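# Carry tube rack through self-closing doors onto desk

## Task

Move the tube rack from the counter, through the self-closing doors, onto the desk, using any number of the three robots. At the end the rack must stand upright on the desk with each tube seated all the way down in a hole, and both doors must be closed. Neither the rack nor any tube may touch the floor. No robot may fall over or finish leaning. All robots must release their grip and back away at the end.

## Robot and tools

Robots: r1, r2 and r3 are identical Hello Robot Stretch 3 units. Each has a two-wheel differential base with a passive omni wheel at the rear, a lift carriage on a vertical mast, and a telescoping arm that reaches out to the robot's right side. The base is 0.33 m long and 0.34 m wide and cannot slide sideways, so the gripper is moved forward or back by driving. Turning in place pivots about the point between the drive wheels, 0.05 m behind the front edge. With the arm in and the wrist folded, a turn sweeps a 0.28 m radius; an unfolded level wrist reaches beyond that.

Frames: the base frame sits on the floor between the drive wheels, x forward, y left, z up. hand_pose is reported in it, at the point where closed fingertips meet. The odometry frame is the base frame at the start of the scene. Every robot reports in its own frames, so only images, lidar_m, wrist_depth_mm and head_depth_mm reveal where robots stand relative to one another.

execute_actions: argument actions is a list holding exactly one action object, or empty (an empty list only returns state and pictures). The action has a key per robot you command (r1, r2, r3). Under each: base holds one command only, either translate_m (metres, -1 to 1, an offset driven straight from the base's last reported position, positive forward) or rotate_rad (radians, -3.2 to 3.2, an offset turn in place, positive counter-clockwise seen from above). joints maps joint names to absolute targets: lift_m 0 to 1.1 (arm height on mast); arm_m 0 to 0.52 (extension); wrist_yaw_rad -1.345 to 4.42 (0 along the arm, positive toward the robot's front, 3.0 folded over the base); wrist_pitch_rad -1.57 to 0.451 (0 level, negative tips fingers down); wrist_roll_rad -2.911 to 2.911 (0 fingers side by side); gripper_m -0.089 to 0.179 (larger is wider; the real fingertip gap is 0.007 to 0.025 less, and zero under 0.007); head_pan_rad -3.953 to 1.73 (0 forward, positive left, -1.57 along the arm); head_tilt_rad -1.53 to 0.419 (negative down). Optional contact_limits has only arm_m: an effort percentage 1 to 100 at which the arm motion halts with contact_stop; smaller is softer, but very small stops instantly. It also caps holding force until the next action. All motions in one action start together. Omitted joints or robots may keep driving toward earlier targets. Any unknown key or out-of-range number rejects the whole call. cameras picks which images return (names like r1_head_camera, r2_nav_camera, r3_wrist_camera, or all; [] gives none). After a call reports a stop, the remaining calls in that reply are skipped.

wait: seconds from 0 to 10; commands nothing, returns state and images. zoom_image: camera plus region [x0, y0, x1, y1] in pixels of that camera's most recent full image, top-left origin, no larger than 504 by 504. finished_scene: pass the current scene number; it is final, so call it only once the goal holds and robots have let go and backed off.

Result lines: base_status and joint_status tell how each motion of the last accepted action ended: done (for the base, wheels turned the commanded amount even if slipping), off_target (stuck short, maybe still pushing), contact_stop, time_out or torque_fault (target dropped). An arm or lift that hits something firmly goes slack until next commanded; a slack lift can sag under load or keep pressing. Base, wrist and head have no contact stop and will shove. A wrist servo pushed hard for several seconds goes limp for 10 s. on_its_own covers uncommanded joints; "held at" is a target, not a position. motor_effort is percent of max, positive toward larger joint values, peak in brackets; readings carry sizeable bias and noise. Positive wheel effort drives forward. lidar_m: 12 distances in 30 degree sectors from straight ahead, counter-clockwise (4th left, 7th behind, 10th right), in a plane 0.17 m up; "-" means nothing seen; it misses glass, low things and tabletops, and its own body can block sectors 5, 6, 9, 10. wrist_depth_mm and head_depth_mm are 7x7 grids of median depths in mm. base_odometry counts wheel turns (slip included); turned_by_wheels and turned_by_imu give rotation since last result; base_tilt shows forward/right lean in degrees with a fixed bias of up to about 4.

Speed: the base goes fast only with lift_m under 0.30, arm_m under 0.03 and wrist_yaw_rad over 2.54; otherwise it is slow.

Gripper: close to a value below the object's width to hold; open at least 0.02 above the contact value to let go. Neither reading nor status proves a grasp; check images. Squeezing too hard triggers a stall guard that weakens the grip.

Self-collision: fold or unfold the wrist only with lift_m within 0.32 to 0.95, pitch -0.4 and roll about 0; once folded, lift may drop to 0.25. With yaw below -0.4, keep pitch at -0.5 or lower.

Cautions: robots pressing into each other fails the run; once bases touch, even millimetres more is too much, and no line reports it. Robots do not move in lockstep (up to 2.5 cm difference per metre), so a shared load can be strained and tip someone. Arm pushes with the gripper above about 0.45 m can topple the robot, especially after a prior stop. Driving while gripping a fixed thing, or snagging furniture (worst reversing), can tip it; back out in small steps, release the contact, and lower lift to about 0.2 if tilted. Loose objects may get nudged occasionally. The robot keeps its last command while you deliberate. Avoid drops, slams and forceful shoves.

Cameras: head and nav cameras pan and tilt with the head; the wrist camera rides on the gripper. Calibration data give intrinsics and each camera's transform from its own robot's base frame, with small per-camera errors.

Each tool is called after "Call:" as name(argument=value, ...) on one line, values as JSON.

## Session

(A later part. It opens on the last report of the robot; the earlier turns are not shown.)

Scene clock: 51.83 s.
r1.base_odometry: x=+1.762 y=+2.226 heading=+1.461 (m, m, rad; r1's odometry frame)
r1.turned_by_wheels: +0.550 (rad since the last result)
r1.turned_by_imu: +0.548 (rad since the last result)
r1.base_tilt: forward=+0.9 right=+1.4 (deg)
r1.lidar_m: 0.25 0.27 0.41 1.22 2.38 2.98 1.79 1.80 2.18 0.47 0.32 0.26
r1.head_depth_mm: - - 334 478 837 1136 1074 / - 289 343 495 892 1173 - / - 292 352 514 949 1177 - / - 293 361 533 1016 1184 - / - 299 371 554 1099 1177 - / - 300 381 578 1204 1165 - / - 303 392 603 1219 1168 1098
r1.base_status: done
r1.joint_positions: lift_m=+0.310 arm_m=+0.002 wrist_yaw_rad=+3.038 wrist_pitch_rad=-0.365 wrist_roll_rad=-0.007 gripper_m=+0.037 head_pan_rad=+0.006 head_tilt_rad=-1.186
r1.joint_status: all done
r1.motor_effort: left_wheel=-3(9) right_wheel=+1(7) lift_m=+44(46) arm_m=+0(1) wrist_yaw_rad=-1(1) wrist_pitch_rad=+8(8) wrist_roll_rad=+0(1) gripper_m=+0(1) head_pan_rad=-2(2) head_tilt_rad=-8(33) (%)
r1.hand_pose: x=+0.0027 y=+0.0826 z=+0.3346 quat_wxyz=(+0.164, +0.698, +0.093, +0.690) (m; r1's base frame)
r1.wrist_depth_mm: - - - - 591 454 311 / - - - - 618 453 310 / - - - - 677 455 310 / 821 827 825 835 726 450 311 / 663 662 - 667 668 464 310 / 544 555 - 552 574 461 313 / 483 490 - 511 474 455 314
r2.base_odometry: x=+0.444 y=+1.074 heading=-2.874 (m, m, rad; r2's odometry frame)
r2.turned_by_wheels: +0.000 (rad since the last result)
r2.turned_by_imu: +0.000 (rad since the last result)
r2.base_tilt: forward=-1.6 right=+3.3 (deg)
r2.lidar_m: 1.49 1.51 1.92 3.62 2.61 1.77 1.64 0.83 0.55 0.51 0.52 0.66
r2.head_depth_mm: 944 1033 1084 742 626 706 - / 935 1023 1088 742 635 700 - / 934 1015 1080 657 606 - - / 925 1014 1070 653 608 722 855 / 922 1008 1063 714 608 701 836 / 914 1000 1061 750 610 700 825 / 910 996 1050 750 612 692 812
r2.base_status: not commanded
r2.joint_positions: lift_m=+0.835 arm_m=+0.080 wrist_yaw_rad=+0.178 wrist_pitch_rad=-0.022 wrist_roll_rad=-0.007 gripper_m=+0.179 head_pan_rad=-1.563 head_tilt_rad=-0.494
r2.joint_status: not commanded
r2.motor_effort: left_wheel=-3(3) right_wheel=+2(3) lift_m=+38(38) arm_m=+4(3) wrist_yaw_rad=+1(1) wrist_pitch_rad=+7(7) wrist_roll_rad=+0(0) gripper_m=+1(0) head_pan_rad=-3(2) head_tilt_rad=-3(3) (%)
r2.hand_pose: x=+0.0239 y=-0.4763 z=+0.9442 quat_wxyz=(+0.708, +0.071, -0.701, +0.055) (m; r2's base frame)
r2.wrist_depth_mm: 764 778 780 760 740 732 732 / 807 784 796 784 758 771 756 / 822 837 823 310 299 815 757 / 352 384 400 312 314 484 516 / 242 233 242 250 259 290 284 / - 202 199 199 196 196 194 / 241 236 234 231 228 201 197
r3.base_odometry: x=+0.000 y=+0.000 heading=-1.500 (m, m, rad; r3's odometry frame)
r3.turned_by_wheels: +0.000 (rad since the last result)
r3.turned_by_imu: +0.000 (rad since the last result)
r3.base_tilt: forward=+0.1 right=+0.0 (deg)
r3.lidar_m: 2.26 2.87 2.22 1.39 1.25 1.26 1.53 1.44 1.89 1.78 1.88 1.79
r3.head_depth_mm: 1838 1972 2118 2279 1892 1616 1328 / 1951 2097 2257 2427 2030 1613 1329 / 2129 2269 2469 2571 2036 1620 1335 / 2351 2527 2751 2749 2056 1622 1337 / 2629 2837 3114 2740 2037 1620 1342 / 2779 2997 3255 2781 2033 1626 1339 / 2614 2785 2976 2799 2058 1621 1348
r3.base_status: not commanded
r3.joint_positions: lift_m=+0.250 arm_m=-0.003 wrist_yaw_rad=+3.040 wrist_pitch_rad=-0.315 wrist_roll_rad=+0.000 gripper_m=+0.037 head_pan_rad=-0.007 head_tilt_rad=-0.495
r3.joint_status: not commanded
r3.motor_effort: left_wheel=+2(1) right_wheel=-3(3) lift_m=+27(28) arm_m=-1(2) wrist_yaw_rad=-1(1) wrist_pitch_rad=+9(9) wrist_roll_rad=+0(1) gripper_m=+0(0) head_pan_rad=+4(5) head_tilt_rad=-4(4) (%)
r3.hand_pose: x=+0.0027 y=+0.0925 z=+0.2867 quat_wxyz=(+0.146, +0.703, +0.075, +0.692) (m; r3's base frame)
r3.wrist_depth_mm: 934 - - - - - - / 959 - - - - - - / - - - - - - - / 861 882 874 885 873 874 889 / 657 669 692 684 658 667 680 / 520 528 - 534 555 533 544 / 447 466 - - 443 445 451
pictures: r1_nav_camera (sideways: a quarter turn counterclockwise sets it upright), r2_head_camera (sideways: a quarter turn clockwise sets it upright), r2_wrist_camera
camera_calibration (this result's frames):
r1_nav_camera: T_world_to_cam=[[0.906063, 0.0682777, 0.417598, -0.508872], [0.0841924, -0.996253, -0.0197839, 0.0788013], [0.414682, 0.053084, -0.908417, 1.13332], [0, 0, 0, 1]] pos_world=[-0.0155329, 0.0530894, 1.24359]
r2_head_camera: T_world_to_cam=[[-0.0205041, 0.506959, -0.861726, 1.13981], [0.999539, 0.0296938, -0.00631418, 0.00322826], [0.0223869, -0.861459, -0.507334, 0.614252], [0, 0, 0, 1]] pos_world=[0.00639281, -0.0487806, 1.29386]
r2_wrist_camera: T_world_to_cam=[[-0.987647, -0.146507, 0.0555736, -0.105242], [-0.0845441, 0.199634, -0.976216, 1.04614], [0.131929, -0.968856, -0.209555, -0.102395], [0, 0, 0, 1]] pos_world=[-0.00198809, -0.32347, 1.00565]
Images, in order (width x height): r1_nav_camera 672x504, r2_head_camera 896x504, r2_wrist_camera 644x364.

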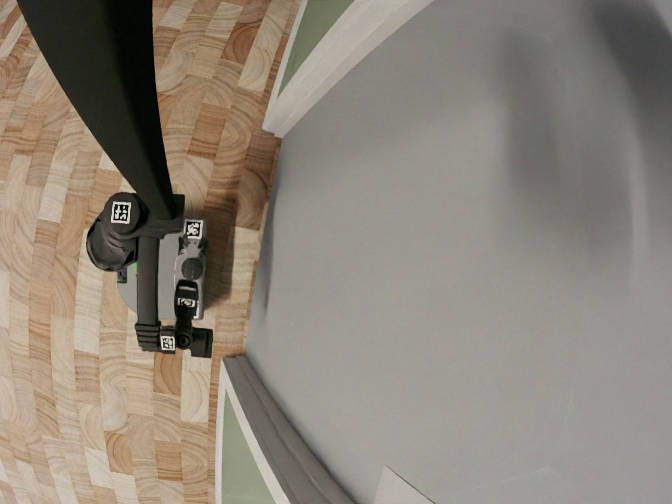

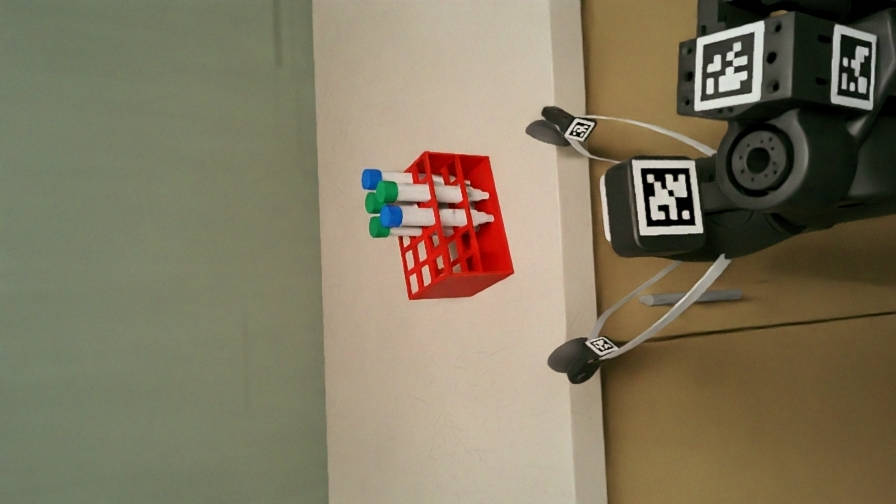

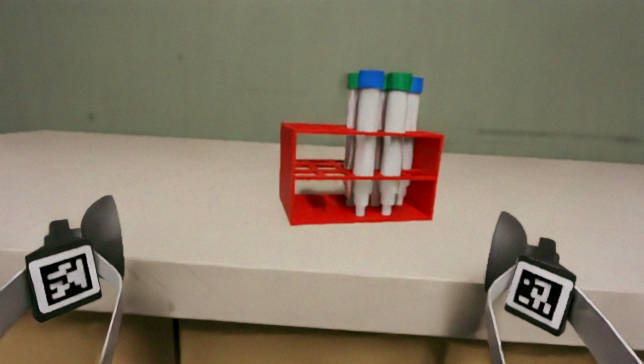

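Call:
execute_actions(actions=[{"r1":{"base":{"translate_m":0.5},"joints":{"head_pan_rad":-1.57}},"r2":{"base":{"translate_m":-0.025},"joints":{"arm_m":0.2,"lift_m":0.84}}}], cameras=["r1_nav_camera","r2_head_camera","r2_wrist_camera","r3_nav_camera"])

Scene clock: 58.80 s.
r1.base_odometry: x=+1.817 y=+2.723 heading=+1.461 (m, m, rad; r1's odometry frame)
r1.turned_by_wheels: +0.000 (rad since the last result)
r1.turned_by_imu: -0.294 (rad since the last result)
r1.base_tilt: forward=+0.9 right=+1.2 (deg)
r1.lidar_m: - - 0.15 0.20 2.20 2.69 3.11 1.95 2.81 0.33 0.15 -
r1.head_depth_mm: 1822 1627 1476 1358 1240 1155 - / 1829 1634 1477 1354 1256 1181 - / 1829 1640 1489 1357 1262 - - / 1800 1618 1451 1310 1248 1173 1060 / 307 385 512 666 711 632 568 / 300 358 416 388 364 342 330 / 291 303 297 - - - -
r1.base_status: done
r1.joint_positions: lift_m=+0.310 arm_m=+0.002 wrist_yaw_rad=+3.038 wrist_pitch_rad=-0.365 wrist_roll_rad=-0.007 gripper_m=+0.037 head_pan_rad=-1.474 head_tilt_rad=-1.207
r1.joint_status: head_pan_rad off_target (ended at -1.474, target -1.570)
r1.motor_effort: left_wheel=+9(66) right_wheel=+5(57) lift_m=+40(44) arm_m=+0(1) wrist_yaw_rad=+0(2) wrist_pitch_rad=+8(9) wrist_roll_rad=+0(0) gripper_m=+0(0) head_pan_rad=-47(74) head_tilt_rad=+4(23) (%)
r1.hand_pose: x=+0.0027 y=+0.0826 z=+0.3348 quat_wxyz=(+0.164, +0.698, +0.093, +0.690) (m; r1's base frame)
r1.wrist_depth_mm: - - 545 295 168 118 91 / - - 588 319 176 121 93 / - - 630 347 184 125 95 / 834 817 699 377 190 129 97 / 666 678 - 482 189 133 100 / 550 555 - 530 182 137 102 / 480 490 - 363 240 140 104
r2.base_odometry: x=+0.468 y=+1.081 heading=-2.874 (m, m, rad; r2's odometry frame)
r2.turned_by_wheels: +0.000 (rad since the last result)
r2.turned_by_imu: -0.001 (rad since the last result)
r2.base_tilt: forward=-1.6 right=+3.3 (deg)
r2.lidar_m: 1.52 1.54 1.94 3.59 2.58 1.74 1.62 0.83 0.55 0.51 0.52 0.66
r2.head_depth_mm: 944 1034 1083 740 - - 896 / 939 1029 1088 741 - 772 870 / 935 1020 1082 696 - 763 861 / 929 1016 1073 640 634 719 852 / 923 1007 1070 730 608 709 842 / 919 1003 1058 751 609 703 829 / 912 999 1053 750 610 696 819
r2.base_status: done
r2.joint_positions: lift_m=+0.840 arm_m=+0.200 wrist_yaw_rad=+0.179 wrist_pitch_rad=-0.022 wrist_roll_rad=-0.007 gripper_m=+0.179 head_pan_rad=-1.563 head_tilt_rad=-0.494
r2.joint_status: all done
r2.motor_effort: left_wheel=-2(7) right_wheel=+3(5) lift_m=+48(49) arm_m=+3(5) wrist_yaw_rad=+1(1) wrist_pitch_rad=+7(7) wrist_roll_rad=+0(0) gripper_m=+0(1) head_pan_rad=-2(3) head_tilt_rad=-3(3) (%)
r2.hand_pose: x=+0.0240 y=-0.5963 z=+0.9489 quat_wxyz=(+0.708, +0.071, -0.701, +0.055) (m; r2's base frame)
r2.wrist_depth_mm: 667 660 636 650 640 640 642 / 694 686 680 150 658 649 654 / 725 696 679 157 670 690 676 / 374 347 217 161 197 505 540 / 255 228 189 166 199 305 293 / - 167 176 175 184 189 203 / 136 138 141 144 147 149 152
r3.base_odometry: x=+0.000 y=+0.000 heading=-1.500 (m, m, rad; r3's odometry frame)
r3.turned_by_wheels: +0.000 (rad since the last result)
r3.turned_by_imu: +0.002 (rad since the last result)
r3.base_tilt: forward=+0.1 right=+0.0 (deg)
r3.lidar_m: 2.27 2.86 2.22 1.39 1.25 1.26 1.53 1.44 1.89 1.78 1.88 1.88
r3.head_depth_mm: 1847 1977 2117 2295 1972 1608 1330 / 1950 2086 2241 2398 2022 1611 1334 / 2124 2279 2466 2608 2027 1615 1331 / 2350 2535 2747 2792 2040 1621 1338 / 2594 2846 3113 2790 2047 1627 1338 / 2780 2962 3152 2804 2027 1626 1341 / 2630 2788 2975 2800 2054 1620 1341
r3.base_status: not commanded
r3.joint_positions: lift_m=+0.250 arm_m=-0.003 wrist_yaw_rad=+3.040 wrist_pitch_rad=-0.315 wrist_roll_rad=+0.000 gripper_m=+0.037 head_pan_rad=-0.007 head_tilt_rad=-0.495
r3.joint_status: not commanded
r3.motor_effort: left_wheel=+1(3) right_wheel=-3(3) lift_m=+26(27) arm_m=-2(1) wrist_yaw_rad=+0(0) wrist_pitch_rad=+9(9) wrist_roll_rad=+0(0) gripper_m=+0(0) head_pan_rad=+4(4) head_tilt_rad=-4(3) (%)
r3.hand_pose: x=+0.0027 y=+0.0925 z=+0.2867 quat_wxyz=(+0.146, +0.703, +0.075, +0.692) (m; r3's base frame)
r3.wrist_depth_mm: 959 - - - - - - / 996 - - - - - - / - - - - - - - / 854 848 857 862 883 874 897 / 652 656 699 692 663 665 665 / 524 527 - 536 552 543 531 / 450 474 - - 450 446 447
pictures: r1_nav_camera (sideways: a quarter turn counterclockwise sets it upright), r2_head_camera (sideways: a quarter turn clockwise sets it upright), r2_wrist_camera, r3_nav_camera (sideways: a quarter turn counterclockwise sets it upright)
camera_calibration (this result's frames):
r1_nav_camera: T_world_to_cam=[[0.150442, -0.904795, 0.398389, -0.479244], [-0.984662, -0.173153, -0.0214193, 0.0874499], [0.0883622, -0.389056, -0.916967, 1.14642], [0, 0, 0, 1]] pos_world=[0.0569068, 0.027546, 1.24403]
r2_head_camera: T_world_to_cam=[[-0.0204854, 0.506959, -0.861727, 1.13981], [0.99954, 0.029657, -0.00631418, 0.00322826], [0.0223552, -0.86146, -0.507334, 0.614252], [0, 0, 0, 1]] pos_world=[0.00639101, -0.0487806, 1.29386]
r2_wrist_camera: T_world_to_cam=[[-0.987593, -0.146876, 0.0555723, -0.123209], [-0.0846111, 0.199558, -0.976226, 1.07467], [0.132294, -0.968816, -0.209509, -0.217694], [0, 0, 0, 1]] pos_world=[-0.00195125, -0.443461, 1.01036]
r3_nav_camera: T_world_to_cam=[[0.522159, -0.0437496, 0.851725, -1.0627], [0.0130046, -0.998159, -0.0592439, 0.129774], [0.852749, 0.0420111, -0.520629, 0.625099], [0, 0, 0, 1]] pos_world=[0.020161, 0.0567815, 1.23827]
Images, in order (width x height): r1_nav_camera 672x504, r2_head_camera 896x504, r2_wrist_camera 644x364, r3_nav_camera 672x504.

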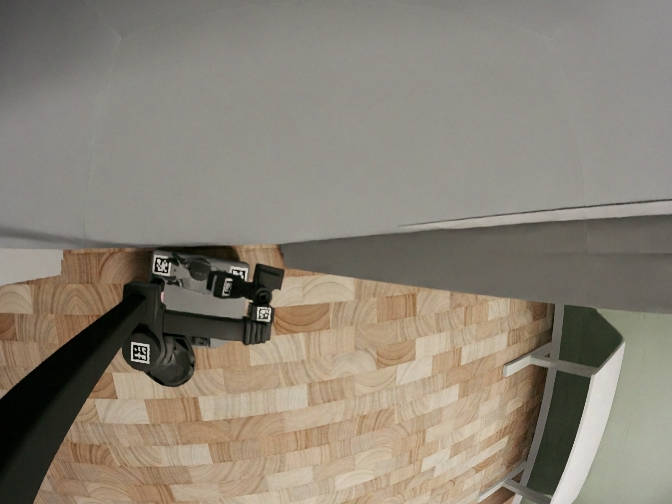

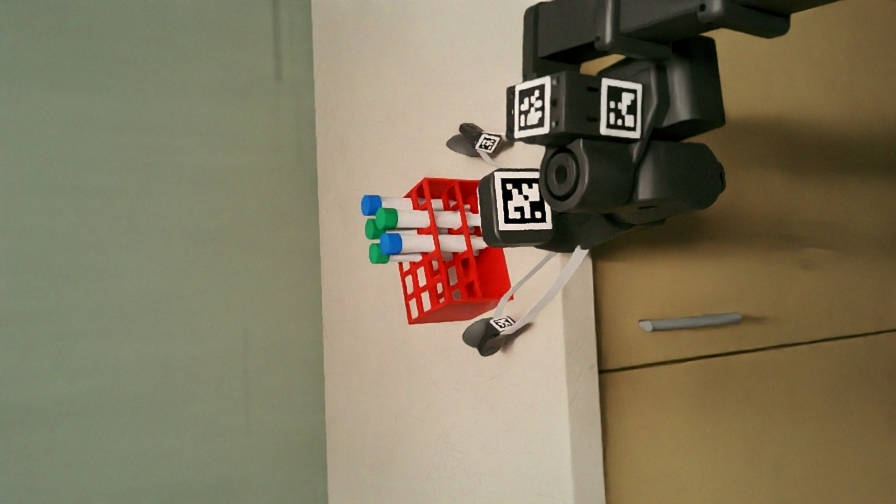

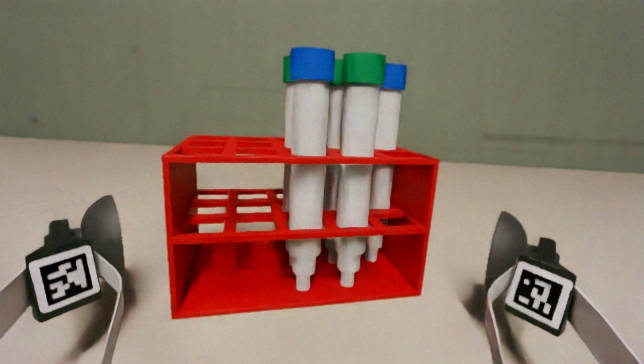

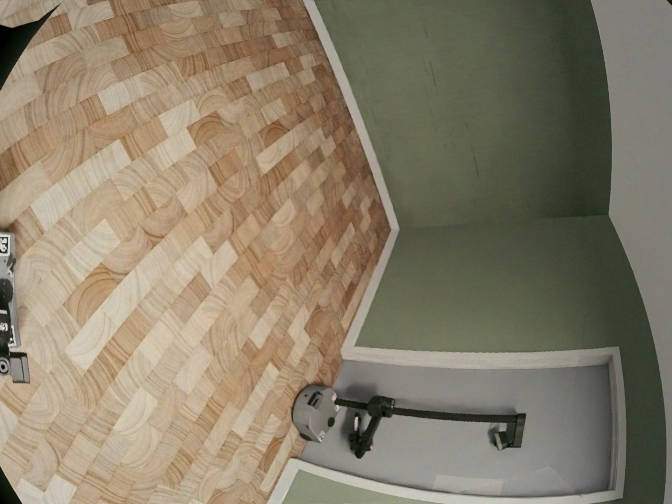

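Call:
execute_actions(actions=[{"r1":{"base":{"translate_m":-0.4},"joints":{"lift_m":0.25,"head_pan_rad":-1.57}},"r2":{"joints":{"arm_m":0.235}}}], cameras=[])

Call:
execute_actions(actions=[{"r1":{"base":{"rotate_rad":-2.95},"joints":{"head_pan_rad":-3.14,"head_tilt_rad":-1.0}},"r2":{"joints":{"gripper_m":0.09}}}], cameras=["r1_nav_camera","r2_head_camera","r2_wrist_camera"])

Scene clock: 62.90 s.
r1.base_odometry: x=+1.773 y=+2.325 heading=+1.461 (m, m, rad; r1's odometry frame)
r1.turned_by_wheels: +0.000 (rad since the last result)
r1.turned_by_imu: +0.001 (rad since the last result)
r1.base_tilt: forward=+1.0 right=+1.3 (deg)
r1.lidar_m: 0.47 0.48 0.58 0.94 2.15 2.61 2.74 1.62 2.71 2.19 0.69 0.52
r1.head_depth_mm: 1852 1639 1482 1355 1244 1152 1058 / 1850 1642 1489 1352 1246 - - / 1859 1649 1483 1355 1266 - - / 1855 1667 1495 1359 1269 - 1056 / 1860 1662 1502 1369 1261 1163 1078 / 1868 1662 1501 1375 1256 1164 1083 / 1790 1586 1412 1274 1232 1168 1086
r1.base_status: done
r1.joint_positions: lift_m=+0.250 arm_m=+0.002 wrist_yaw_rad=+3.038 wrist_pitch_rad=-0.365 wrist_roll_rad=-0.007 gripper_m=+0.037 head_pan_rad=-1.564 head_tilt_rad=-1.199
r1.joint_status: all done
r1.motor_effort: left_wheel=+0(6) right_wheel=-1(6) lift_m=+35(36) arm_m=-1(0) wrist_yaw_rad=+0(0) wrist_pitch_rad=+8(8) wrist_roll_rad=+1(0) gripper_m=+1(0) head_pan_rad=-3(45) head_tilt_rad=+0(4) (%)
r1.hand_pose: x=+0.0027 y=+0.0826 z=+0.2750 quat_wxyz=(+0.164, +0.698, +0.093, +0.690) (m; r1's base frame)
r1.wrist_depth_mm: - - - - 683 566 442 / - - - - 690 581 448 / 937 - 948 934 724 603 457 / 724 709 712 700 712 616 474 / 580 575 - 567 572 576 486 / 483 490 - 497 500 478 467 / - - - - 417 415 417
r2.base_odometry: x=+0.468 y=+1.081 heading=-2.874 (m, m, rad; r2's odometry frame)
r2.turned_by_wheels: +0.000 (rad since the last result)
r2.turned_by_imu: +0.000 (rad since the last result)
r2.base_tilt: forward=-1.6 right=+3.3 (deg)
r2.lidar_m: 1.51 1.54 1.94 3.59 2.58 1.74 1.62 0.83 0.55 0.52 0.52 0.66
r2.head_depth_mm: 945 1037 1086 740 - 759 886 / 939 1029 1087 776 - 752 873 / 935 1025 1082 688 - 740 861 / 929 1018 1076 651 634 719 851 / 923 1007 1066 711 606 708 842 / 918 1005 1059 749 610 703 828 / 913 999 1052 750 610 697 818
r2.base_status: not commanded
r2.joint_positions: lift_m=+0.840 arm_m=+0.235 wrist_yaw_rad=+0.179 wrist_pitch_rad=-0.022 wrist_roll_rad=-0.007 gripper_m=+0.179 head_pan_rad=-1.563 head_tilt_rad=-0.494
r2.joint_status: all done
r2.motor_effort: left_wheel=-3(3) right_wheel=+3(3) lift_m=+48(48) arm_m=+4(4) wrist_yaw_rad=+1(1) wrist_pitch_rad=+7(7) wrist_roll_rad=+0(0) gripper_m=+0(0) head_pan_rad=-3(2) head_tilt_rad=-3(3) (%)
r2.hand_pose: x=+0.0241 y=-0.6313 z=+0.9489 quat_wxyz=(+0.708, +0.071, -0.701, +0.056) (m; r2's base frame)
r2.wrist_depth_mm: 648 631 629 606 600 594 604 / 655 660 636 120 154 619 612 / 672 665 651 126 644 641 631 / 365 128 195 129 151 498 545 / 254 139 168 135 161 305 295 / - 136 165 142 172 189 204 / 135 130 137 140 148 149 153
r3.base_odometry: x=+0.000 y=+0.000 heading=-1.500 (m, m, rad; r3's odometry frame)
r3.turned_by_wheels: +0.000 (rad since the last result)
r3.turned_by_imu: +0.001 (rad since the last result)
r3.base_tilt: forward=+0.1 right=+0.0 (deg)
r3.lidar_m: 2.27 2.86 2.23 1.39 1.25 1.26 1.53 1.44 1.89 1.78 1.88 1.62
r3.head_depth_mm: 1809 1924 2091 2201 1788 1608 1333 / 1960 2101 2262 2392 1854 1618 1319 / 2125 2282 2501 2574 2041 1603 1339 / 2354 2539 2769 2797 2049 1620 1335 / 2577 2850 3137 2789 2050 1609 1335 / 2795 2962 3215 2790 2047 1627 1338 / 2594 2781 2977 2807 2056 1620 1340
r3.base_status: not commanded
r3.joint_positions: lift_m=+0.250 arm_m=-0.003 wrist_yaw_rad=+3.040 wrist_pitch_rad=-0.315 wrist_roll_rad=+0.000 gripper_m=+0.037 head_pan_rad=-0.007 head_tilt_rad=-0.495
r3.joint_status: not commanded
r3.motor_effort: left_wheel=+2(2) right_wheel=-3(3) lift_m=+27(27) arm_m=-2(1) wrist_yaw_rad=+0(0) wrist_pitch_rad=+10(9) wrist_roll_rad=+0(1) gripper_m=+0(0) head_pan_rad=+5(3) head_tilt_rad=-4(4) (%)
r3.hand_pose: x=+0.0027 y=+0.0925 z=+0.2867 quat_wxyz=(+0.146, +0.703, +0.075, +0.692) (m; r3's base frame)
r3.wrist_depth_mm: 928 - - - - - - / 985 - - - - - - / - - - - - - - / 873 878 868 867 882 888 900 / 643 657 688 696 674 670 669 / 523 535 - 529 553 541 534 / 449 476 - - 445 453 449
pictures: none
No camera images: the call's "cameras" was empty. Leave "cameras" out to get every camera's image.

Scene clock: 66.10 s.
r1.base_odometry: x=+1.773 y=+2.325 heading=-1.489 (m, m, rad; r1's odometry frame)
r1.turned_by_wheels: -2.950 (rad since the last result)
r1.turned_by_imu: -2.943 (rad since the last result)
r1.base_tilt: forward=+1.0 right=+1.4 (deg)
r1.lidar_m: 2.74 1.62 2.70 1.36 0.56 0.49 0.47 0.50 0.64 1.79 2.23 2.82
r1.head_depth_mm: 399 473 582 756 1067 1180 1036 / 401 477 589 762 1088 1205 - / 404 481 592 771 1103 - - / 406 484 598 780 1129 1233 - / 408 488 603 792 1142 1212 - / 411 491 608 798 1158 1198 1082 / 413 495 615 807 1180 1202 1079
r1.base_status: done
r1.joint_positions: lift_m=+0.250 arm_m=+0.002 wrist_yaw_rad=+3.038 wrist_pitch_rad=-0.365 wrist_roll_rad=-0.007 gripper_m=+0.037 head_pan_rad=-3.134 head_tilt_rad=-1.001
r1.joint_status: all done
r1.motor_effort: left_wheel=+1(10) right_wheel=-2(7) lift_m=+35(35) arm_m=-1(1) wrist_yaw_rad=-1(0) wrist_pitch_rad=+8(8) wrist_roll_rad=+0(1) gripper_m=+0(0) head_pan_rad=-2(47) head_tilt_rad=+0(22) (%)
r1.hand_pose: x=+0.0027 y=+0.0826 z=+0.2750 quat_wxyz=(+0.164, +0.698, +0.093, +0.690) (m; r1's base frame)
r1.wrist_depth_mm: 556 - - - - - - / 558 - - - - - - / 553 - 932 941 941 925 958 / 536 668 711 726 723 721 721 / 539 571 - 584 571 573 578 / 486 489 - 501 501 484 483 / - - - - 413 415 411
r2.base_odometry: x=+0.468 y=+1.081 heading=-2.874 (m, m, rad; r2's odometry frame)
r2.turned_by_wheels: +0.000 (rad since the last result)
r2.turned_by_imu: +0.000 (rad since the last result)
r2.base_tilt: forward=-1.7 right=+3.3 (deg)
r2.lidar_m: 1.52 1.54 1.95 3.60 2.57 1.74 1.62 0.83 0.55 0.51 0.52 0.66
r2.head_depth_mm: 945 1037 1082 742 - 760 887 / 939 1029 1089 779 - 751 873 / 933 1023 1078 713 - 743 860 / 927 1017 1074 665 635 719 849 / 926 1009 1068 747 607 707 841 / 918 1002 1058 750 609 704 829 / 913 994 1052 752 611 696 818
r2.base_status: not commanded
r2.joint_positions: lift_m=+0.840 arm_m=+0.235 wrist_yaw_rad=+0.180 wrist_pitch_rad=-0.022 wrist_roll_rad=-0.007 gripper_m=+0.090 head_pan_rad=-1.563 head_tilt_rad=-0.494
r2.joint_status: all done
r2.motor_effort: left_wheel=-3(3) right_wheel=+3(3) lift_m=+48(48) arm_m=+4(4) wrist_yaw_rad=+0(1) wrist_pitch_rad=+7(7) wrist_roll_rad=+0(0) gripper_m=-1(88) head_pan_rad=-3(2) head_tilt_rad=-3(2) (%)
r2.hand_pose: x=+0.0242 y=-0.6312 z=+0.9489 quat_wxyz=(+0.707, +0.071, -0.701, +0.056) (m; r2's base frame)
r2.wrist_depth_mm: 639 642 612 623 598 597 592 / 656 652 639 627 177 622 604 / 678 681 652 183 198 652 623 / 376 390 154 191 208 497 543 / 234 242 145 174 196 282 294 / 171 174 155 180 179 197 202 / 141 138 140 143 148 150 153
r3.base_odometry: x=+0.000 y=+0.000 heading=-1.500 (m, m, rad; r3's odometry frame)
r3.turned_by_wheels: +0.000 (rad since the last result)
r3.turned_by_imu: +0.001 (rad since the last result)
r3.base_tilt: forward=+0.2 right=+0.1 (deg)
r3.lidar_m: 2.27 2.86 2.23 1.39 1.25 1.26 1.53 1.44 1.89 1.78 1.88 1.62
r3.head_depth_mm: 1854 1970 2127 2222 1839 1610 1331 / 1953 2088 2244 2393 1965 1620 1333 / 2145 2291 2465 2599 2048 1616 1332 / 2340 2549 2762 2748 2026 1623 1337 / 2598 2837 3124 2782 2051 1621 1341 / 2777 2987 3214 2761 2047 1620 1335 / 2598 2782 2928 2769 2060 1618 1340
r3.base_status: not commanded
r3.joint_positions: lift_m=+0.250 arm_m=-0.003 wrist_yaw_rad=+3.040 wrist_pitch_rad=-0.315 wrist_roll_rad=+0.000 gripper_m=+0.037 head_pan_rad=-0.007 head_tilt_rad=-0.495
r3.joint_status: not commanded
r3.motor_effort: left_wheel=+2(2) right_wheel=-3(3) lift_m=+27(27) arm_m=-2(1) wrist_yaw_rad=+0(0) wrist_pitch_rad=+10(9) wrist_roll_rad=+0(0) gripper_m=+0(0) head_pan_rad=+4(5) head_tilt_rad=-4(3) (%)
r3.hand_pose: x=+0.0027 y=+0.0925 z=+0.2867 quat_wxyz=(+0.146, +0.703, +0.075, +0.692) (m; r3's base frame)
r3.wrist_depth_mm: 944 - - - - - - / 971 - - - - - - / - - - - - - - / 867 872 875 875 889 873 903 / 650 643 671 706 657 680 667 / 527 518 - 526 566 543 532 / 447 468 - - 447 446 446
pictures: r1_nav_camera (sideways: a quarter turn counterclockwise sets it upright), r2_head_camera (sideways: a quarter turn clockwise sets it upright), r2_wrist_camera
camera_calibration (this result's frames):
r1_nav_camera: T_world_to_cam=[[-0.813766, -0.0689216, 0.577092, -0.706145], [-0.0880204, 0.996105, -0.00515498, 0.0608096], [-0.574489, -0.0549908, -0.816663, 1.02011], [0, 0, 0, 1]] pos_world=[0.0167587, -0.0531445, 1.24091]
r2_head_camera: T_world_to_cam=[[-0.0204854, 0.506959, -0.861727, 1.13981], [0.99954, 0.029657, -0.00631418, 0.00322826], [0.0223552, -0.86146, -0.507334, 0.614252], [0, 0, 0, 1]] pos_world=[0.00639101, -0.0487806, 1.29386]
r2_wrist_camera: T_world_to_cam=[[-0.987424, -0.148006, 0.0555716, -0.128772], [-0.0848389, 0.199461, -0.976226, 1.08161], [0.133403, -0.968664, -0.209509, -0.25151], [0, 0, 0, 1]] pos_world=[-0.00183822, -0.478426, 1.01036]
Images, in order (width x height): r1_nav_camera 672x504, r2_head_camera 896x504, r2_wrist_camera 644x364.

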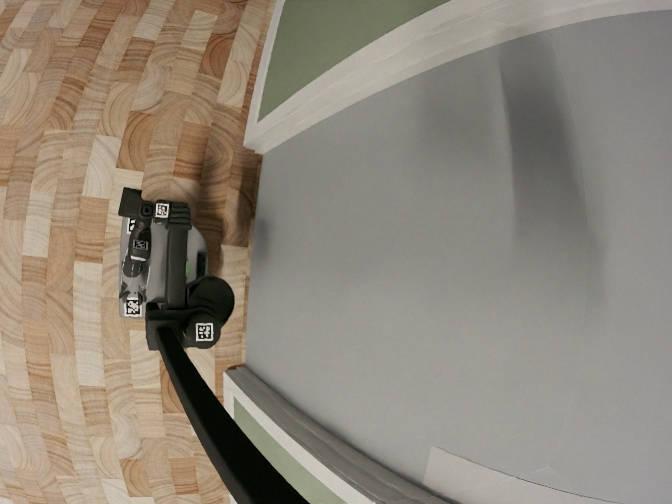

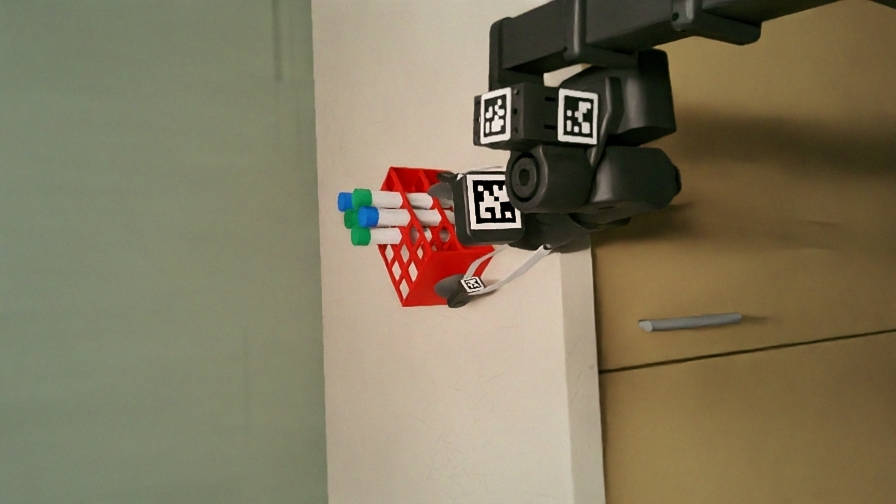

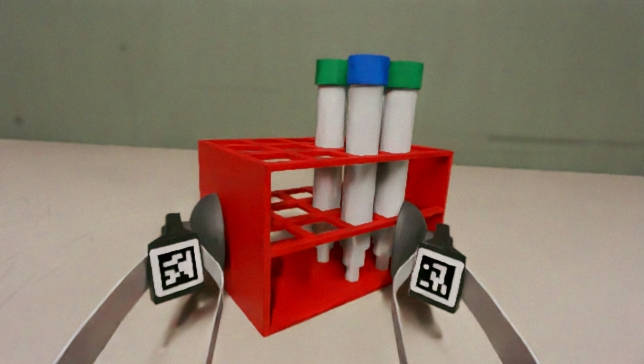

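Call:
execute_actions(actions=[{"r1":{"joints":{"lift_m":0.31}},"r2":{"joints":{"gripper_m":0.179}}}], cameras=[])

Call:
execute_actions(actions=[{"r1":{"base":{"translate_m":-0.6}},"r2":{"base":{"translate_m":-0.09},"joints":{"wrist_yaw_rad":0.62,"arm_m":0.22}}}], cameras=["r1_nav_camera","r2_head_camera","r2_wrist_camera"])

Scene clock: 68.37 s.
r1.base_odometry: x=+1.773 y=+2.325 heading=-1.489 (m, m, rad; r1's odometry frame)
r1.turned_by_wheels: +0.000 (rad since the last result)
r1.turned_by_imu: +0.000 (rad since the last result)
r1.base_tilt: forward=+1.0 right=+1.4 (deg)
r1.lidar_m: 2.74 1.62 2.69 1.36 0.56 0.49 0.47 0.50 0.64 1.78 2.23 2.81
r1.head_depth_mm: 399 474 583 753 1068 1189 1038 / 401 478 587 765 1089 1226 - / 404 481 593 772 1104 - - / 406 485 599 779 1126 1232 - / 409 488 603 789 1141 1212 - / 411 490 610 799 1163 1197 1087 / 414 495 614 807 1177 1197 1078
r1.base_status: not commanded
r1.joint_positions: lift_m=+0.310 arm_m=+0.002 wrist_yaw_rad=+3.038 wrist_pitch_rad=-0.365 wrist_roll_rad=-0.007 gripper_m=+0.037 head_pan_rad=-3.134 head_tilt_rad=-1.001
r1.joint_status: all done
r1.motor_effort: left_wheel=+0(0) right_wheel=-2(2) lift_m=+44(48) arm_m=-1(1) wrist_yaw_rad=-1(0) wrist_pitch_rad=+8(8) wrist_roll_rad=+0(0) gripper_m=+1(1) head_pan_rad=-3(2) head_tilt_rad=+0(0) (%)
r1.hand_pose: x=+0.0027 y=+0.0826 z=+0.3347 quat_wxyz=(+0.164, +0.698, +0.093, +0.690) (m; r1's base frame)
r1.wrist_depth_mm: 554 - - - - - - / 563 - - - - - - / 550 - - - - - - / 538 701 808 822 821 809 815 / 536 642 - 662 662 655 665 / 538 553 - 550 578 547 565 / 480 493 - 510 477 479 477
r2.base_odometry: x=+0.468 y=+1.081 heading=-2.874 (m, m, rad; r2's odometry frame)
r2.turned_by_wheels: +0.000 (rad since the last result)
r2.turned_by_imu: +0.000 (rad since the last result)
r2.base_tilt: forward=-1.6 right=+3.3 (deg)
r2.lidar_m: 1.51 1.54 1.95 3.57 2.57 1.74 1.61 0.83 0.56 0.51 0.52 0.66
r2.head_depth_mm: 945 1035 1084 741 - 758 885 / 941 1030 1088 776 - 753 871 / 934 1022 1081 719 - 743 862 / 929 1019 1077 664 634 720 849 / 924 1011 1069 747 609 710 842 / 917 1005 1059 749 610 705 828 / 914 997 1052 751 611 696 817
r2.base_status: not commanded
r2.joint_positions: lift_m=+0.840 arm_m=+0.235 wrist_yaw_rad=+0.180 wrist_pitch_rad=-0.022 wrist_roll_rad=-0.007 gripper_m=+0.179 head_pan_rad=-1.563 head_tilt_rad=-0.494
r2.joint_status: all done
r2.motor_effort: left_wheel=-3(3) right_wheel=+2(3) lift_m=+48(48) arm_m=+3(3) wrist_yaw_rad=+0(0) wrist_pitch_rad=+7(7) wrist_roll_rad=+0(0) gripper_m=+0(91) head_pan_rad=-3(3) head_tilt_rad=-3(3) (%)
r2.hand_pose: x=+0.0242 y=-0.6312 z=+0.9489 quat_wxyz=(+0.707, +0.071, -0.701, +0.056) (m; r2's base frame)
r2.wrist_depth_mm: 634 636 622 626 600 613 594 / 664 638 654 624 177 616 616 / 679 675 665 184 213 648 641 / 368 390 155 191 207 504 541 / 253 243 161 174 218 303 297 / - 174 162 180 191 188 203 / 136 139 141 144 147 149 152
r3.base_odometry: x=+0.000 y=+0.000 heading=-1.500 (m, m, rad; r3's odometry frame)
r3.turned_by_wheels: +0.000 (rad since the last result)
r3.turned_by_imu: +0.001 (rad since the last result)
r3.base_tilt: forward=+0.1 right=+0.1 (deg)
r3.lidar_m: 2.26 2.86 2.22 1.39 1.25 1.26 1.53 1.43 1.89 1.78 1.88 1.62
r3.head_depth_mm: 1856 1973 2130 2204 1848 1606 1327 / 1942 2066 2245 2386 1952 1601 1334 / 2132 2286 2497 2577 2029 1616 1333 / 2355 2525 2775 2802 2043 1622 1342 / 2585 2871 3133 2775 2051 1617 1337 / 2779 2967 3144 2787 2052 1631 1343 / 2613 2783 2938 2791 2054 1615 1332
r3.base_status: not commanded
r3.joint_positions: lift_m=+0.250 arm_m=-0.003 wrist_yaw_rad=+3.040 wrist_pitch_rad=-0.315 wrist_roll_rad=+0.000 gripper_m=+0.037 head_pan_rad=-0.007 head_tilt_rad=-0.495
r3.joint_status: not commanded
r3.motor_effort: left_wheel=+1(2) right_wheel=-2(3) lift_m=+26(27) arm_m=-2(2) wrist_yaw_rad=+0(0) wrist_pitch_rad=+9(9) wrist_roll_rad=+0(0) gripper_m=+0(1) head_pan_rad=+5(4) head_tilt_rad=-3(4) (%)
r3.hand_pose: x=+0.0027 y=+0.0925 z=+0.2867 quat_wxyz=(+0.146, +0.703, +0.075, +0.692) (m; r3's base frame)
r3.wrist_depth_mm: 945 - - - - - - / 969 - - - - - - / - - - - - - - / 835 853 869 892 883 887 881 / 665 662 696 697 673 674 666 / 529 523 - 528 558 536 537 / 446 476 - - 450 446 452
pictures: none
No camera images: the call's "cameras" was empty. Leave "cameras" out to get every camera's image.

Scene clock: 75.37 s.
r1.base_odometry: x=+1.724 y=+2.923 heading=-1.489 (m, m, rad; r1's odometry frame)
r1.turned_by_wheels: +0.000 (rad since the last result)
r1.turned_by_imu: +0.002 (rad since the last result)
r1.base_tilt: forward=+1.0 right=+1.2 (deg)
r1.lidar_m: 3.32 2.18 0.43 0.43 1.06 0.47 0.28 0.25 0.25 0.30 0.50 3.10
r1.head_depth_mm: 396 507 1694 1518 1337 1187 1035 / 349 434 571 851 1319 1225 - / 312 377 478 649 1014 - - / 292 335 411 532 753 1072 - / - 301 360 450 598 840 - / - 289 321 390 497 686 965 / - - 296 344 425 555 805
r1.base_status: translate_m off_target (by the wheels' count: -0.5999 of -0.6000)
r1.joint_positions: lift_m=+0.310 arm_m=+0.002 wrist_yaw_rad=+3.037 wrist_pitch_rad=-0.364 wrist_roll_rad=-0.007 gripper_m=+0.037 head_pan_rad=-3.134 head_tilt_rad=-0.998
r1.joint_status: not commanded
r1.motor_effort: left_wheel=-17(58) right_wheel=-12(32) lift_m=+43(44) arm_m=-2(1) wrist_yaw_rad=+0(1) wrist_pitch_rad=+8(8) wrist_roll_rad=+0(1) gripper_m=+0(0) head_pan_rad=-3(3) head_tilt_rad=-1(1) (%)
r1.hand_pose: x=+0.0029 y=+0.0826 z=+0.3348 quat_wxyz=(+0.164, +0.698, +0.092, +0.690) (m; r1's base frame)
r1.wrist_depth_mm: 872 - 911 813 427 - - / 935 - - 868 471 - - / - - - 864 522 - - / 825 822 815 747 571 815 822 / 671 662 - 658 641 666 655 / 550 557 - 560 576 559 555 / 470 490 - 505 475 474 488
r2.base_odometry: x=+0.554 y=+1.105 heading=-2.874 (m, m, rad; r2's odometry frame)
r2.turned_by_wheels: +0.000 (rad since the last result)
r2.turned_by_imu: -0.001 (rad since the last result)
r2.base_tilt: forward=-1.6 right=+3.3 (deg)
r2.lidar_m: 1.60 1.62 2.06 3.59 2.46 1.64 1.53 0.85 0.57 0.52 0.53 0.67
r2.head_depth_mm: 952 1049 1085 740 - 768 908 / 949 1039 1088 759 - 766 892 / 942 1032 1091 743 - 762 880 / 936 1026 1084 743 - 739 871 / 929 1018 1077 685 642 727 858 / 926 1011 1070 705 636 720 846 / 921 1009 1063 750 611 712 836
r2.base_status: done
r2.joint_positions: lift_m=+0.840 arm_m=+0.220 wrist_yaw_rad=+0.617 wrist_pitch_rad=-0.022 wrist_roll_rad=-0.007 gripper_m=+0.179 head_pan_rad=-1.563 head_tilt_rad=-0.494
r2.joint_status: all done
r2.motor_effort: left_wheel=-3(7) right_wheel=+3(6) lift_m=+48(48) arm_m=-4(5) wrist_yaw_rad=+2(5) wrist_pitch_rad=+7(7) wrist_roll_rad=+0(0) gripper_m=+1(1) head_pan_rad=-3(2) head_tilt_rad=-3(4) (%)
r2.hand_pose: x=+0.1266 y=-0.5738 z=+0.9489 quat_wxyz=(+0.679, +0.222, -0.669, +0.208) (m; r2's base frame)
r2.wrist_depth_mm: - - 851 743 641 576 516 / - - 879 747 627 581 534 / - - 882 752 203 584 547 / 372 387 411 346 216 243 533 / 253 245 252 238 223 249 294 / - 175 180 185 191 188 203 / 150 139 141 144 147 149 152
r3.base_odometry: x=+0.000 y=+0.000 heading=-1.500 (m, m, rad; r3's odometry frame)
r3.turned_by_wheels: +0.000 (rad since the last result)
r3.turned_by_imu: +0.002 (rad since the last result)
r3.base_tilt: forward=+0.1 right=+0.1 (deg)
r3.lidar_m: 2.27 2.87 2.22 1.39 1.25 1.26 1.53 1.43 1.88 1.78 1.87 1.89
r3.head_depth_mm: 1870 2033 2185 2407 2043 1606 1326 / 1939 2074 2251 2411 2047 1611 1327 / 2136 2281 2490 2591 2050 1624 1333 / 2357 2529 2780 2749 2044 1612 1338 / 2582 2846 3149 2781 2039 1614 1338 / 2794 2978 3217 2789 2040 1619 1344 / 2629 2734 2930 2810 2055 1615 1336
r3.base_status: not commanded
r3.joint_positions: lift_m=+0.250 arm_m=-0.003 wrist_yaw_rad=+3.040 wrist_pitch_rad=-0.315 wrist_roll_rad=+0.000 gripper_m=+0.037 head_pan_rad=-0.007 head_tilt_rad=-0.495
r3.joint_status: not commanded
r3.motor_effort: left_wheel=+1(1) right_wheel=-3(3) lift_m=+27(27) arm_m=-1(1) wrist_yaw_rad=+0(0) wrist_pitch_rad=+9(10) wrist_roll_rad=+0(0) gripper_m=+0(0) head_pan_rad=+5(4) head_tilt_rad=-4(4) (%)
r3.hand_pose: x=+0.0027 y=+0.0925 z=+0.2867 quat_wxyz=(+0.146, +0.703, +0.075, +0.692) (m; r3's base frame)
r3.wrist_depth_mm: 946 - - - - - - / 963 - - - - - - / - - - - - - - / 856 868 856 873 863 886 883 / 648 650 701 688 658 668 675 / 525 525 - 529 555 540 540 / 445 469 - - 443 451 455
pictures: r1_nav_camera (sideways: a quarter turn counterclockwise sets it upright), r2_head_camera (sideways: a quarter turn clockwise sets it upright), r2_wrist_camera
camera_calibration (this result's frames):
r1_nav_camera: T_world_to_cam=[[-0.812024, -0.0683309, 0.57961, -0.709436], [-0.087329, 0.996167, -0.00490706, 0.0604826], [-0.577053, -0.0546014, -0.814879, 1.01781], [0, 0, 0, 1]] pos_world=[0.0165322, -0.0531535, 1.24088]
r2_head_camera: T_world_to_cam=[[-0.0204854, 0.506959, -0.861727, 1.13981], [0.99954, 0.029657, -0.00631418, 0.00322826], [0.0223552, -0.86146, -0.507334, 0.614252], [0, 0, 0, 1]] pos_world=[0.00639101, -0.0487806, 1.29386]
r2_wrist_camera: T_world_to_cam=[[-0.831626, -0.552548, 0.0555724, -0.271057], [-0.161379, 0.144704, -0.976226, 1.0571], [0.531371, -0.820823, -0.209509, -0.175029], [0, 0, 0, 1]] pos_world=[0.0381811, -0.446406, 1.01036]
Images, in order (width x height): r1_nav_camera 672x504, r2_head_camera 896x504, r2_wrist_camera 644x364.

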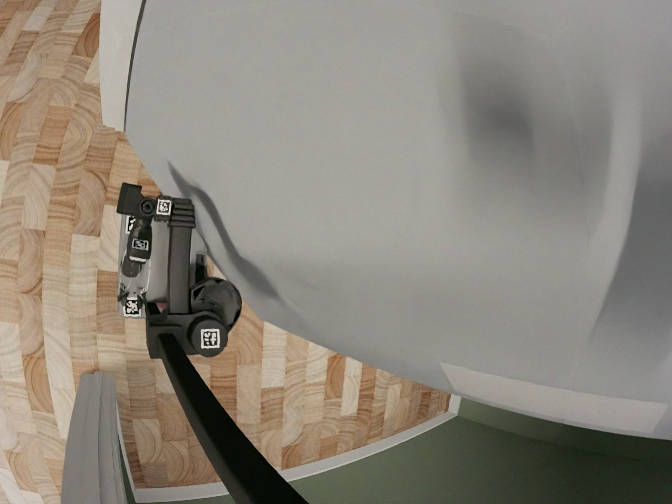

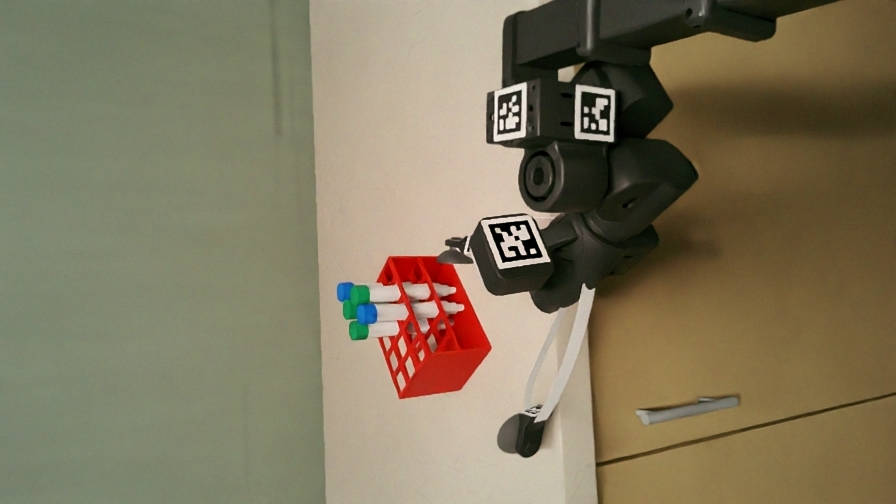

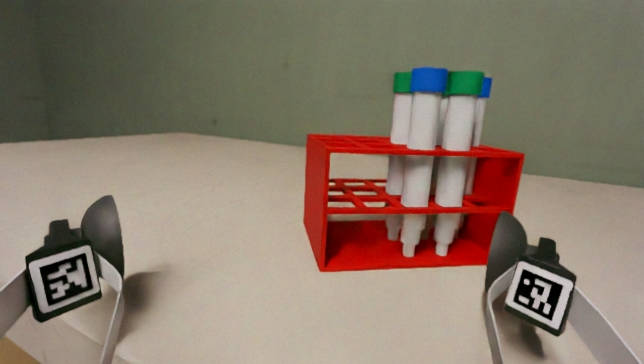

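Call:
execute_actions(actions=[{"r1":{"base":{"translate_m":-0.6}},"r2":{"base":{"translate_m":-0.06},"joints":{"wrist_yaw_rad":0.54}}}], cameras=[])

Call:
execute_actions(actions=[{"r2":{"base":{"translate_m":0.02},"joints":{"arm_m":0.27}}}], cameras=["r1_nav_camera","r2_head_camera","r2_wrist_camera"])

Scene clock: 83.10 s.
r1.base_odometry: x=+1.675 y=+3.521 heading=-1.489 (m, m, rad; r1's odometry frame)
r1.turned_by_wheels: +0.000 (rad since the last result)
r1.turned_by_imu: +0.000 (rad since the last result)
r1.base_tilt: forward=+1.0 right=+1.3 (deg)
r1.lidar_m: 2.76 0.81 1.01 1.03 1.09 1.54 1.60 0.24 0.21 0.21 0.26 0.48
r1.head_depth_mm: 1401 1639 1782 1526 1330 1190 1037 / 1435 1702 1782 1524 1335 1226 - / 1448 1720 1775 1531 1336 - - / 1456 1730 1790 1537 1337 1235 - / 1462 1756 1792 1539 1349 1211 - / 1443 1689 1791 1538 1352 701 699 / 1410 1665 1800 1543 1327 482 555
r1.base_status: done
r1.joint_positions: lift_m=+0.310 arm_m=+0.002 wrist_yaw_rad=+3.037 wrist_pitch_rad=-0.364 wrist_roll_rad=-0.007 gripper_m=+0.037 head_pan_rad=-3.134 head_tilt_rad=-0.998
r1.joint_status: not commanded
r1.motor_effort: left_wheel=-7(23) right_wheel=+1(18) lift_m=+43(43) arm_m=-1(1) wrist_yaw_rad=+1(0) wrist_pitch_rad=+8(8) wrist_roll_rad=+1(1) gripper_m=+1(0) head_pan_rad=-3(3) head_tilt_rad=-1(1) (%)
r1.hand_pose: x=+0.0029 y=+0.0826 z=+0.3348 quat_wxyz=(+0.164, +0.698, +0.092, +0.690) (m; r1's base frame)
r1.wrist_depth_mm: 881 - 920 969 - - 747 / 947 - - - - - 756 / - - - - - - 758 / 818 831 813 823 824 823 749 / 662 654 - 656 660 667 652 / 559 554 - 552 574 551 556 / 478 497 - 513 474 483 482
r2.base_odometry: x=+0.612 y=+1.121 heading=-2.874 (m, m, rad; r2's odometry frame)
r2.turned_by_wheels: +0.000 (rad since the last result)
r2.turned_by_imu: -0.001 (rad since the last result)
r2.base_tilt: forward=-1.6 right=+3.3 (deg)
r2.lidar_m: 1.66 1.69 2.13 3.58 2.36 1.58 1.47 0.86 0.57 0.53 0.54 0.68
r2.head_depth_mm: 960 1052 1083 742 - 779 920 / 954 1045 1093 757 - 779 905 / 950 1039 1093 743 - 773 893 / 944 1033 1094 781 - 749 881 / 936 1025 1087 715 651 737 870 / 932 1019 1078 686 644 731 857 / 927 1012 1070 717 633 719 848
r2.base_status: done
r2.joint_positions: lift_m=+0.840 arm_m=+0.220 wrist_yaw_rad=+0.542 wrist_pitch_rad=-0.022 wrist_roll_rad=-0.007 gripper_m=+0.179 head_pan_rad=-1.563 head_tilt_rad=-0.494
r2.joint_status: all done
r2.motor_effort: left_wheel=-3(7) right_wheel=+3(5) lift_m=+48(48) arm_m=-4(4) wrist_yaw_rad=-4(4) wrist_pitch_rad=+7(7) wrist_roll_rad=+0(0) gripper_m=+0(0) head_pan_rad=-3(3) head_tilt_rad=-3(3) (%)
r2.hand_pose: x=+0.1105 y=-0.5842 z=+0.9489 quat_wxyz=(+0.686, +0.196, -0.677, +0.182) (m; r2's base frame)
r2.wrist_depth_mm: - 899 820 722 644 579 534 / - 974 832 260 675 588 543 / - 943 819 237 665 606 553 / 374 390 335 250 410 512 545 / 253 245 243 253 269 303 296 / - 175 182 186 192 190 203 / 139 139 141 145 147 149 152
r3.base_odometry: x=+0.000 y=+0.000 heading=-1.500 (m, m, rad; r3's odometry frame)
r3.turned_by_wheels: +0.000 (rad since the last result)
r3.turned_by_imu: +0.002 (rad since the last result)
r3.base_tilt: forward=+0.1 right=+0.0 (deg)
r3.lidar_m: 2.27 2.86 2.22 1.39 1.26 1.26 1.53 1.44 1.89 1.78 1.88 1.89
r3.head_depth_mm: 1882 2025 2237 2428 2032 1610 1323 / 1955 2095 2247 2391 2032 1612 1332 / 2134 2283 2478 2598 2030 1615 1329 / 2331 2560 2735 2772 2043 1610 1331 / 2601 2835 3126 2766 2044 1625 1341 / 2784 3004 3198 2803 2058 1631 1336 / 2602 2781 2940 2821 2044 1615 1338
r3.base_status: not commanded
r3.joint_positions: lift_m=+0.250 arm_m=-0.003 wrist_yaw_rad=+3.040 wrist_pitch_rad=-0.315 wrist_roll_rad=+0.000 gripper_m=+0.037 head_pan_rad=-0.007 head_tilt_rad=-0.495
r3.joint_status: not commanded
r3.motor_effort: left_wheel=+1(2) right_wheel=-3(3) lift_m=+27(27) arm_m=-2(2) wrist_yaw_rad=+0(0) wrist_pitch_rad=+9(9) wrist_roll_rad=+1(0) gripper_m=+0(0) head_pan_rad=+5(4) head_tilt_rad=-4(4) (%)
r3.hand_pose: x=+0.0027 y=+0.0925 z=+0.2867 quat_wxyz=(+0.146, +0.703, +0.075, +0.692) (m; r3's base frame)
r3.wrist_depth_mm: 953 - - - - - - / 987 - - - - - - / - - - - - - - / 865 875 874 860 899 872 886 / 653 640 697 688 671 667 669 / 528 527 - 529 557 531 548 / 445 474 - - 447 448 455
pictures: none
No camera images: the call's "cameras" was empty. Leave "cameras" out to get every camera's image.

Scene clock: 85.00 s.
r1.base_odometry: x=+1.675 y=+3.521 heading=-1.489 (m, m, rad; r1's odometry frame)
r1.turned_by_wheels: +0.000 (rad since the last result)
r1.turned_by_imu: +0.000 (rad since the last result)
r1.base_tilt: forward=+0.9 right=+1.2 (deg)
r1.lidar_m: 2.75 0.81 1.01 1.04 1.09 1.54 1.60 0.24 0.21 0.21 0.26 0.48
r1.head_depth_mm: 1408 1635 1784 1523 1334 1184 1039 / 1443 1706 1767 1518 1335 1225 - / 1445 1717 1780 1530 1338 - - / 1466 1727 1780 1529 1336 1229 - / 1464 1744 1802 1532 1334 1217 - / 1429 1688 1794 1538 1345 701 698 / 1410 1693 1801 1536 1325 481 557
r1.base_status: not commanded
r1.joint_positions: lift_m=+0.310 arm_m=+0.002 wrist_yaw_rad=+3.037 wrist_pitch_rad=-0.364 wrist_roll_rad=-0.007 gripper_m=+0.037 head_pan_rad=-3.134 head_tilt_rad=-0.998
r1.joint_status: not commanded
r1.motor_effort: left_wheel=-7(7) right_wheel=+1(1) lift_m=+43(43) arm_m=-1(1) wrist_yaw_rad=+0(0) wrist_pitch_rad=+8(8) wrist_roll_rad=+0(1) gripper_m=+0(0) head_pan_rad=-3(3) head_tilt_rad=-1(1) (%)
r1.hand_pose: x=+0.0029 y=+0.0826 z=+0.3348 quat_wxyz=(+0.164, +0.698, +0.092, +0.690) (m; r1's base frame)
r1.wrist_depth_mm: 880 - 921 957 - - 737 / 961 - - - - - 749 / - - - - - - 767 / 832 838 829 833 830 814 743 / 667 658 - 660 657 664 657 / 559 558 - 553 575 561 560 / 476 487 - 499 480 481 478
r2.base_odometry: x=+0.593 y=+1.115 heading=-2.874 (m, m, rad; r2's odometry frame)
r2.turned_by_wheels: +0.000 (rad since the last result)
r2.turned_by_imu: +0.000 (rad since the last result)
r2.base_tilt: forward=-1.6 right=+3.2 (deg)
r2.lidar_m: 1.64 1.66 2.11 3.58 2.39 1.60 1.49 0.86 0.57 0.53 0.54 0.68
r2.head_depth_mm: 959 1050 1085 775 - 767 914 / 950 1043 1086 815 695 759 898 / 947 1038 1092 780 - 752 888 / 940 1029 1087 820 668 743 877 / 933 1018 1082 704 639 735 867 / 929 1014 1078 699 632 726 854 / 927 1010 1068 751 634 716 844
r2.base_status: done
r2.joint_positions: lift_m=+0.840 arm_m=+0.270 wrist_yaw_rad=+0.542 wrist_pitch_rad=-0.022 wrist_roll_rad=-0.007 gripper_m=+0.179 head_pan_rad=-1.563 head_tilt_rad=-0.494
r2.joint_status: all done
r2.motor_effort: left_wheel=-3(4) right_wheel=+3(8) lift_m=+48(48) arm_m=+3(4) wrist_yaw_rad=-2(3) wrist_pitch_rad=+7(7) wrist_roll_rad=+0(0) gripper_m=+0(0) head_pan_rad=-2(3) head_tilt_rad=-3(3) (%)
r2.hand_pose: x=+0.1104 y=-0.6338 z=+0.9489 quat_wxyz=(+0.686, +0.196, -0.677, +0.182) (m; r2's base frame)
r2.wrist_depth_mm: 983 847 746 664 584 530 501 / - 864 783 180 612 551 505 / - 868 770 184 625 570 524 / 369 348 236 194 414 505 504 / 253 224 225 215 251 307 295 / - 176 181 185 190 188 203 / 136 137 141 144 147 149 152
r3.base_odometry: x=+0.000 y=+0.000 heading=-1.500 (m, m, rad; r3's odometry frame)
r3.turned_by_wheels: +0.000 (rad since the last result)
r3.turned_by_imu: +0.001 (rad since the last result)
r3.base_tilt: forward=+0.1 right=+0.1 (deg)
r3.lidar_m: 2.27 2.85 2.22 1.40 1.25 1.26 1.53 1.43 1.88 1.78 1.88 1.88
r3.head_depth_mm: 1878 2033 2236 2454 2039 1609 1329 / 1966 2094 2248 2404 2030 1605 1332 / 2139 2297 2461 2577 2040 1605 1332 / 2342 2533 2727 2762 2031 1615 1334 / 2589 2834 3154 2790 2057 1624 1337 / 2760 2974 3213 2784 2065 1623 1337 / 2632 2787 2955 2815 2051 1627 1342
r3.base_status: not commanded
r3.joint_positions: lift_m=+0.250 arm_m=-0.003 wrist_yaw_rad=+3.040 wrist_pitch_rad=-0.315 wrist_roll_rad=+0.000 gripper_m=+0.037 head_pan_rad=-0.007 head_tilt_rad=-0.495
r3.joint_status: not commanded
r3.motor_effort: left_wheel=+2(2) right_wheel=-3(3) lift_m=+27(27) arm_m=-2(2) wrist_yaw_rad=+0(0) wrist_pitch_rad=+9(9) wrist_roll_rad=+0(0) gripper_m=+0(0) head_pan_rad=+4(5) head_tilt_rad=-3(3) (%)
r3.hand_pose: x=+0.0027 y=+0.0925 z=+0.2867 quat_wxyz=(+0.146, +0.703, +0.075, +0.692) (m; r3's base frame)
r3.wrist_depth_mm: 929 - - - - - - / 967 - - - - - - / 993 - - - - - - / 867 871 878 899 878 891 902 / 657 653 687 694 673 658 659 / 521 526 - 533 559 538 539 / 443 473 - - 448 449 450
pictures: r1_nav_camera (sideways: a quarter turn counterclockwise sets it upright), r2_head_camera (sideways: a quarter turn clockwise sets it upright), r2_wrist_camera
camera_calibration (this result's frames):
r1_nav_camera: T_world_to_cam=[[-0.812024, -0.0683311, 0.57961, -0.709436], [-0.0873292, 0.996167, -0.00490708, 0.0604826], [-0.577053, -0.0546015, -0.814879, 1.01781], [0, 0, 0, 1]] pos_world=[0.0165322, -0.0531535, 1.24088]
r2_head_camera: T_world_to_cam=[[-0.020485, 0.506959, -0.861727, 1.13981], [0.99954, 0.0296562, -0.00631418, 0.00322826], [0.0223545, -0.86146, -0.507334, 0.614252], [0, 0, 0, 1]] pos_world=[0.00639097, -0.0487806, 1.29386]
r2_wrist_camera: T_world_to_cam=[[-0.870893, -0.488321, 0.0555723, -0.272582], [-0.150018, 0.156451, -0.976226, 1.06937], [0.468017, -0.858525, -0.209509, -0.232601], [0, 0, 0, 1]] pos_world=[0.0318956, -0.500105, 1.01036]
Images, in order (width x height): r1_nav_camera 672x504, r2_head_camera 896x504, r2_wrist_camera 644x364.

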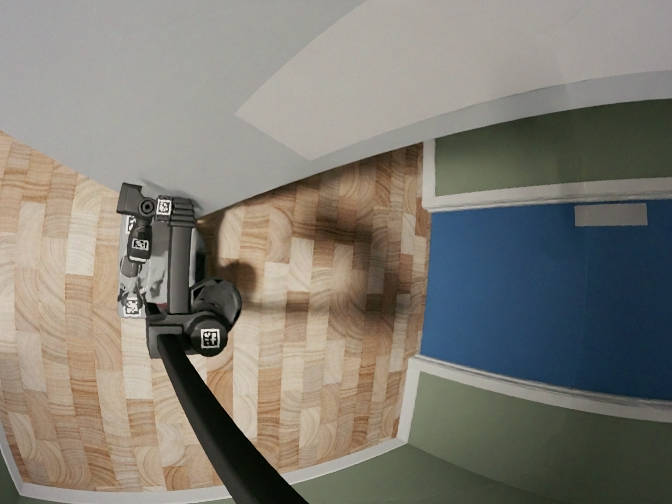

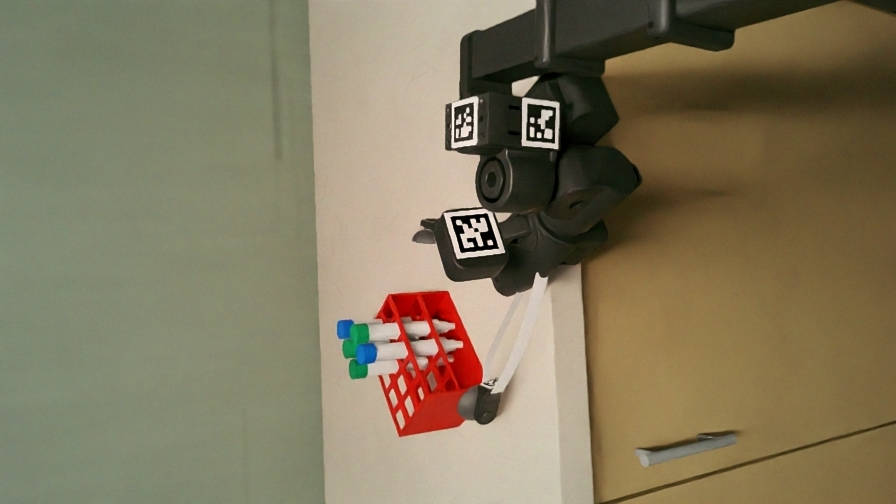

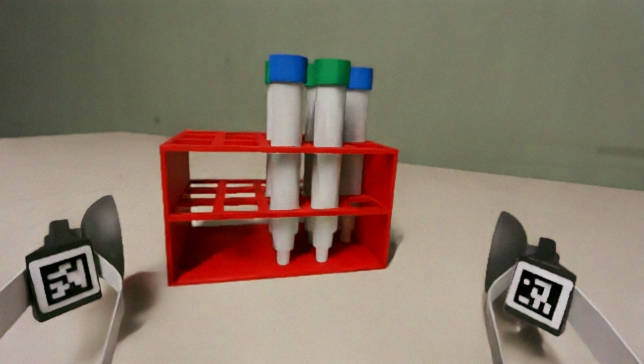

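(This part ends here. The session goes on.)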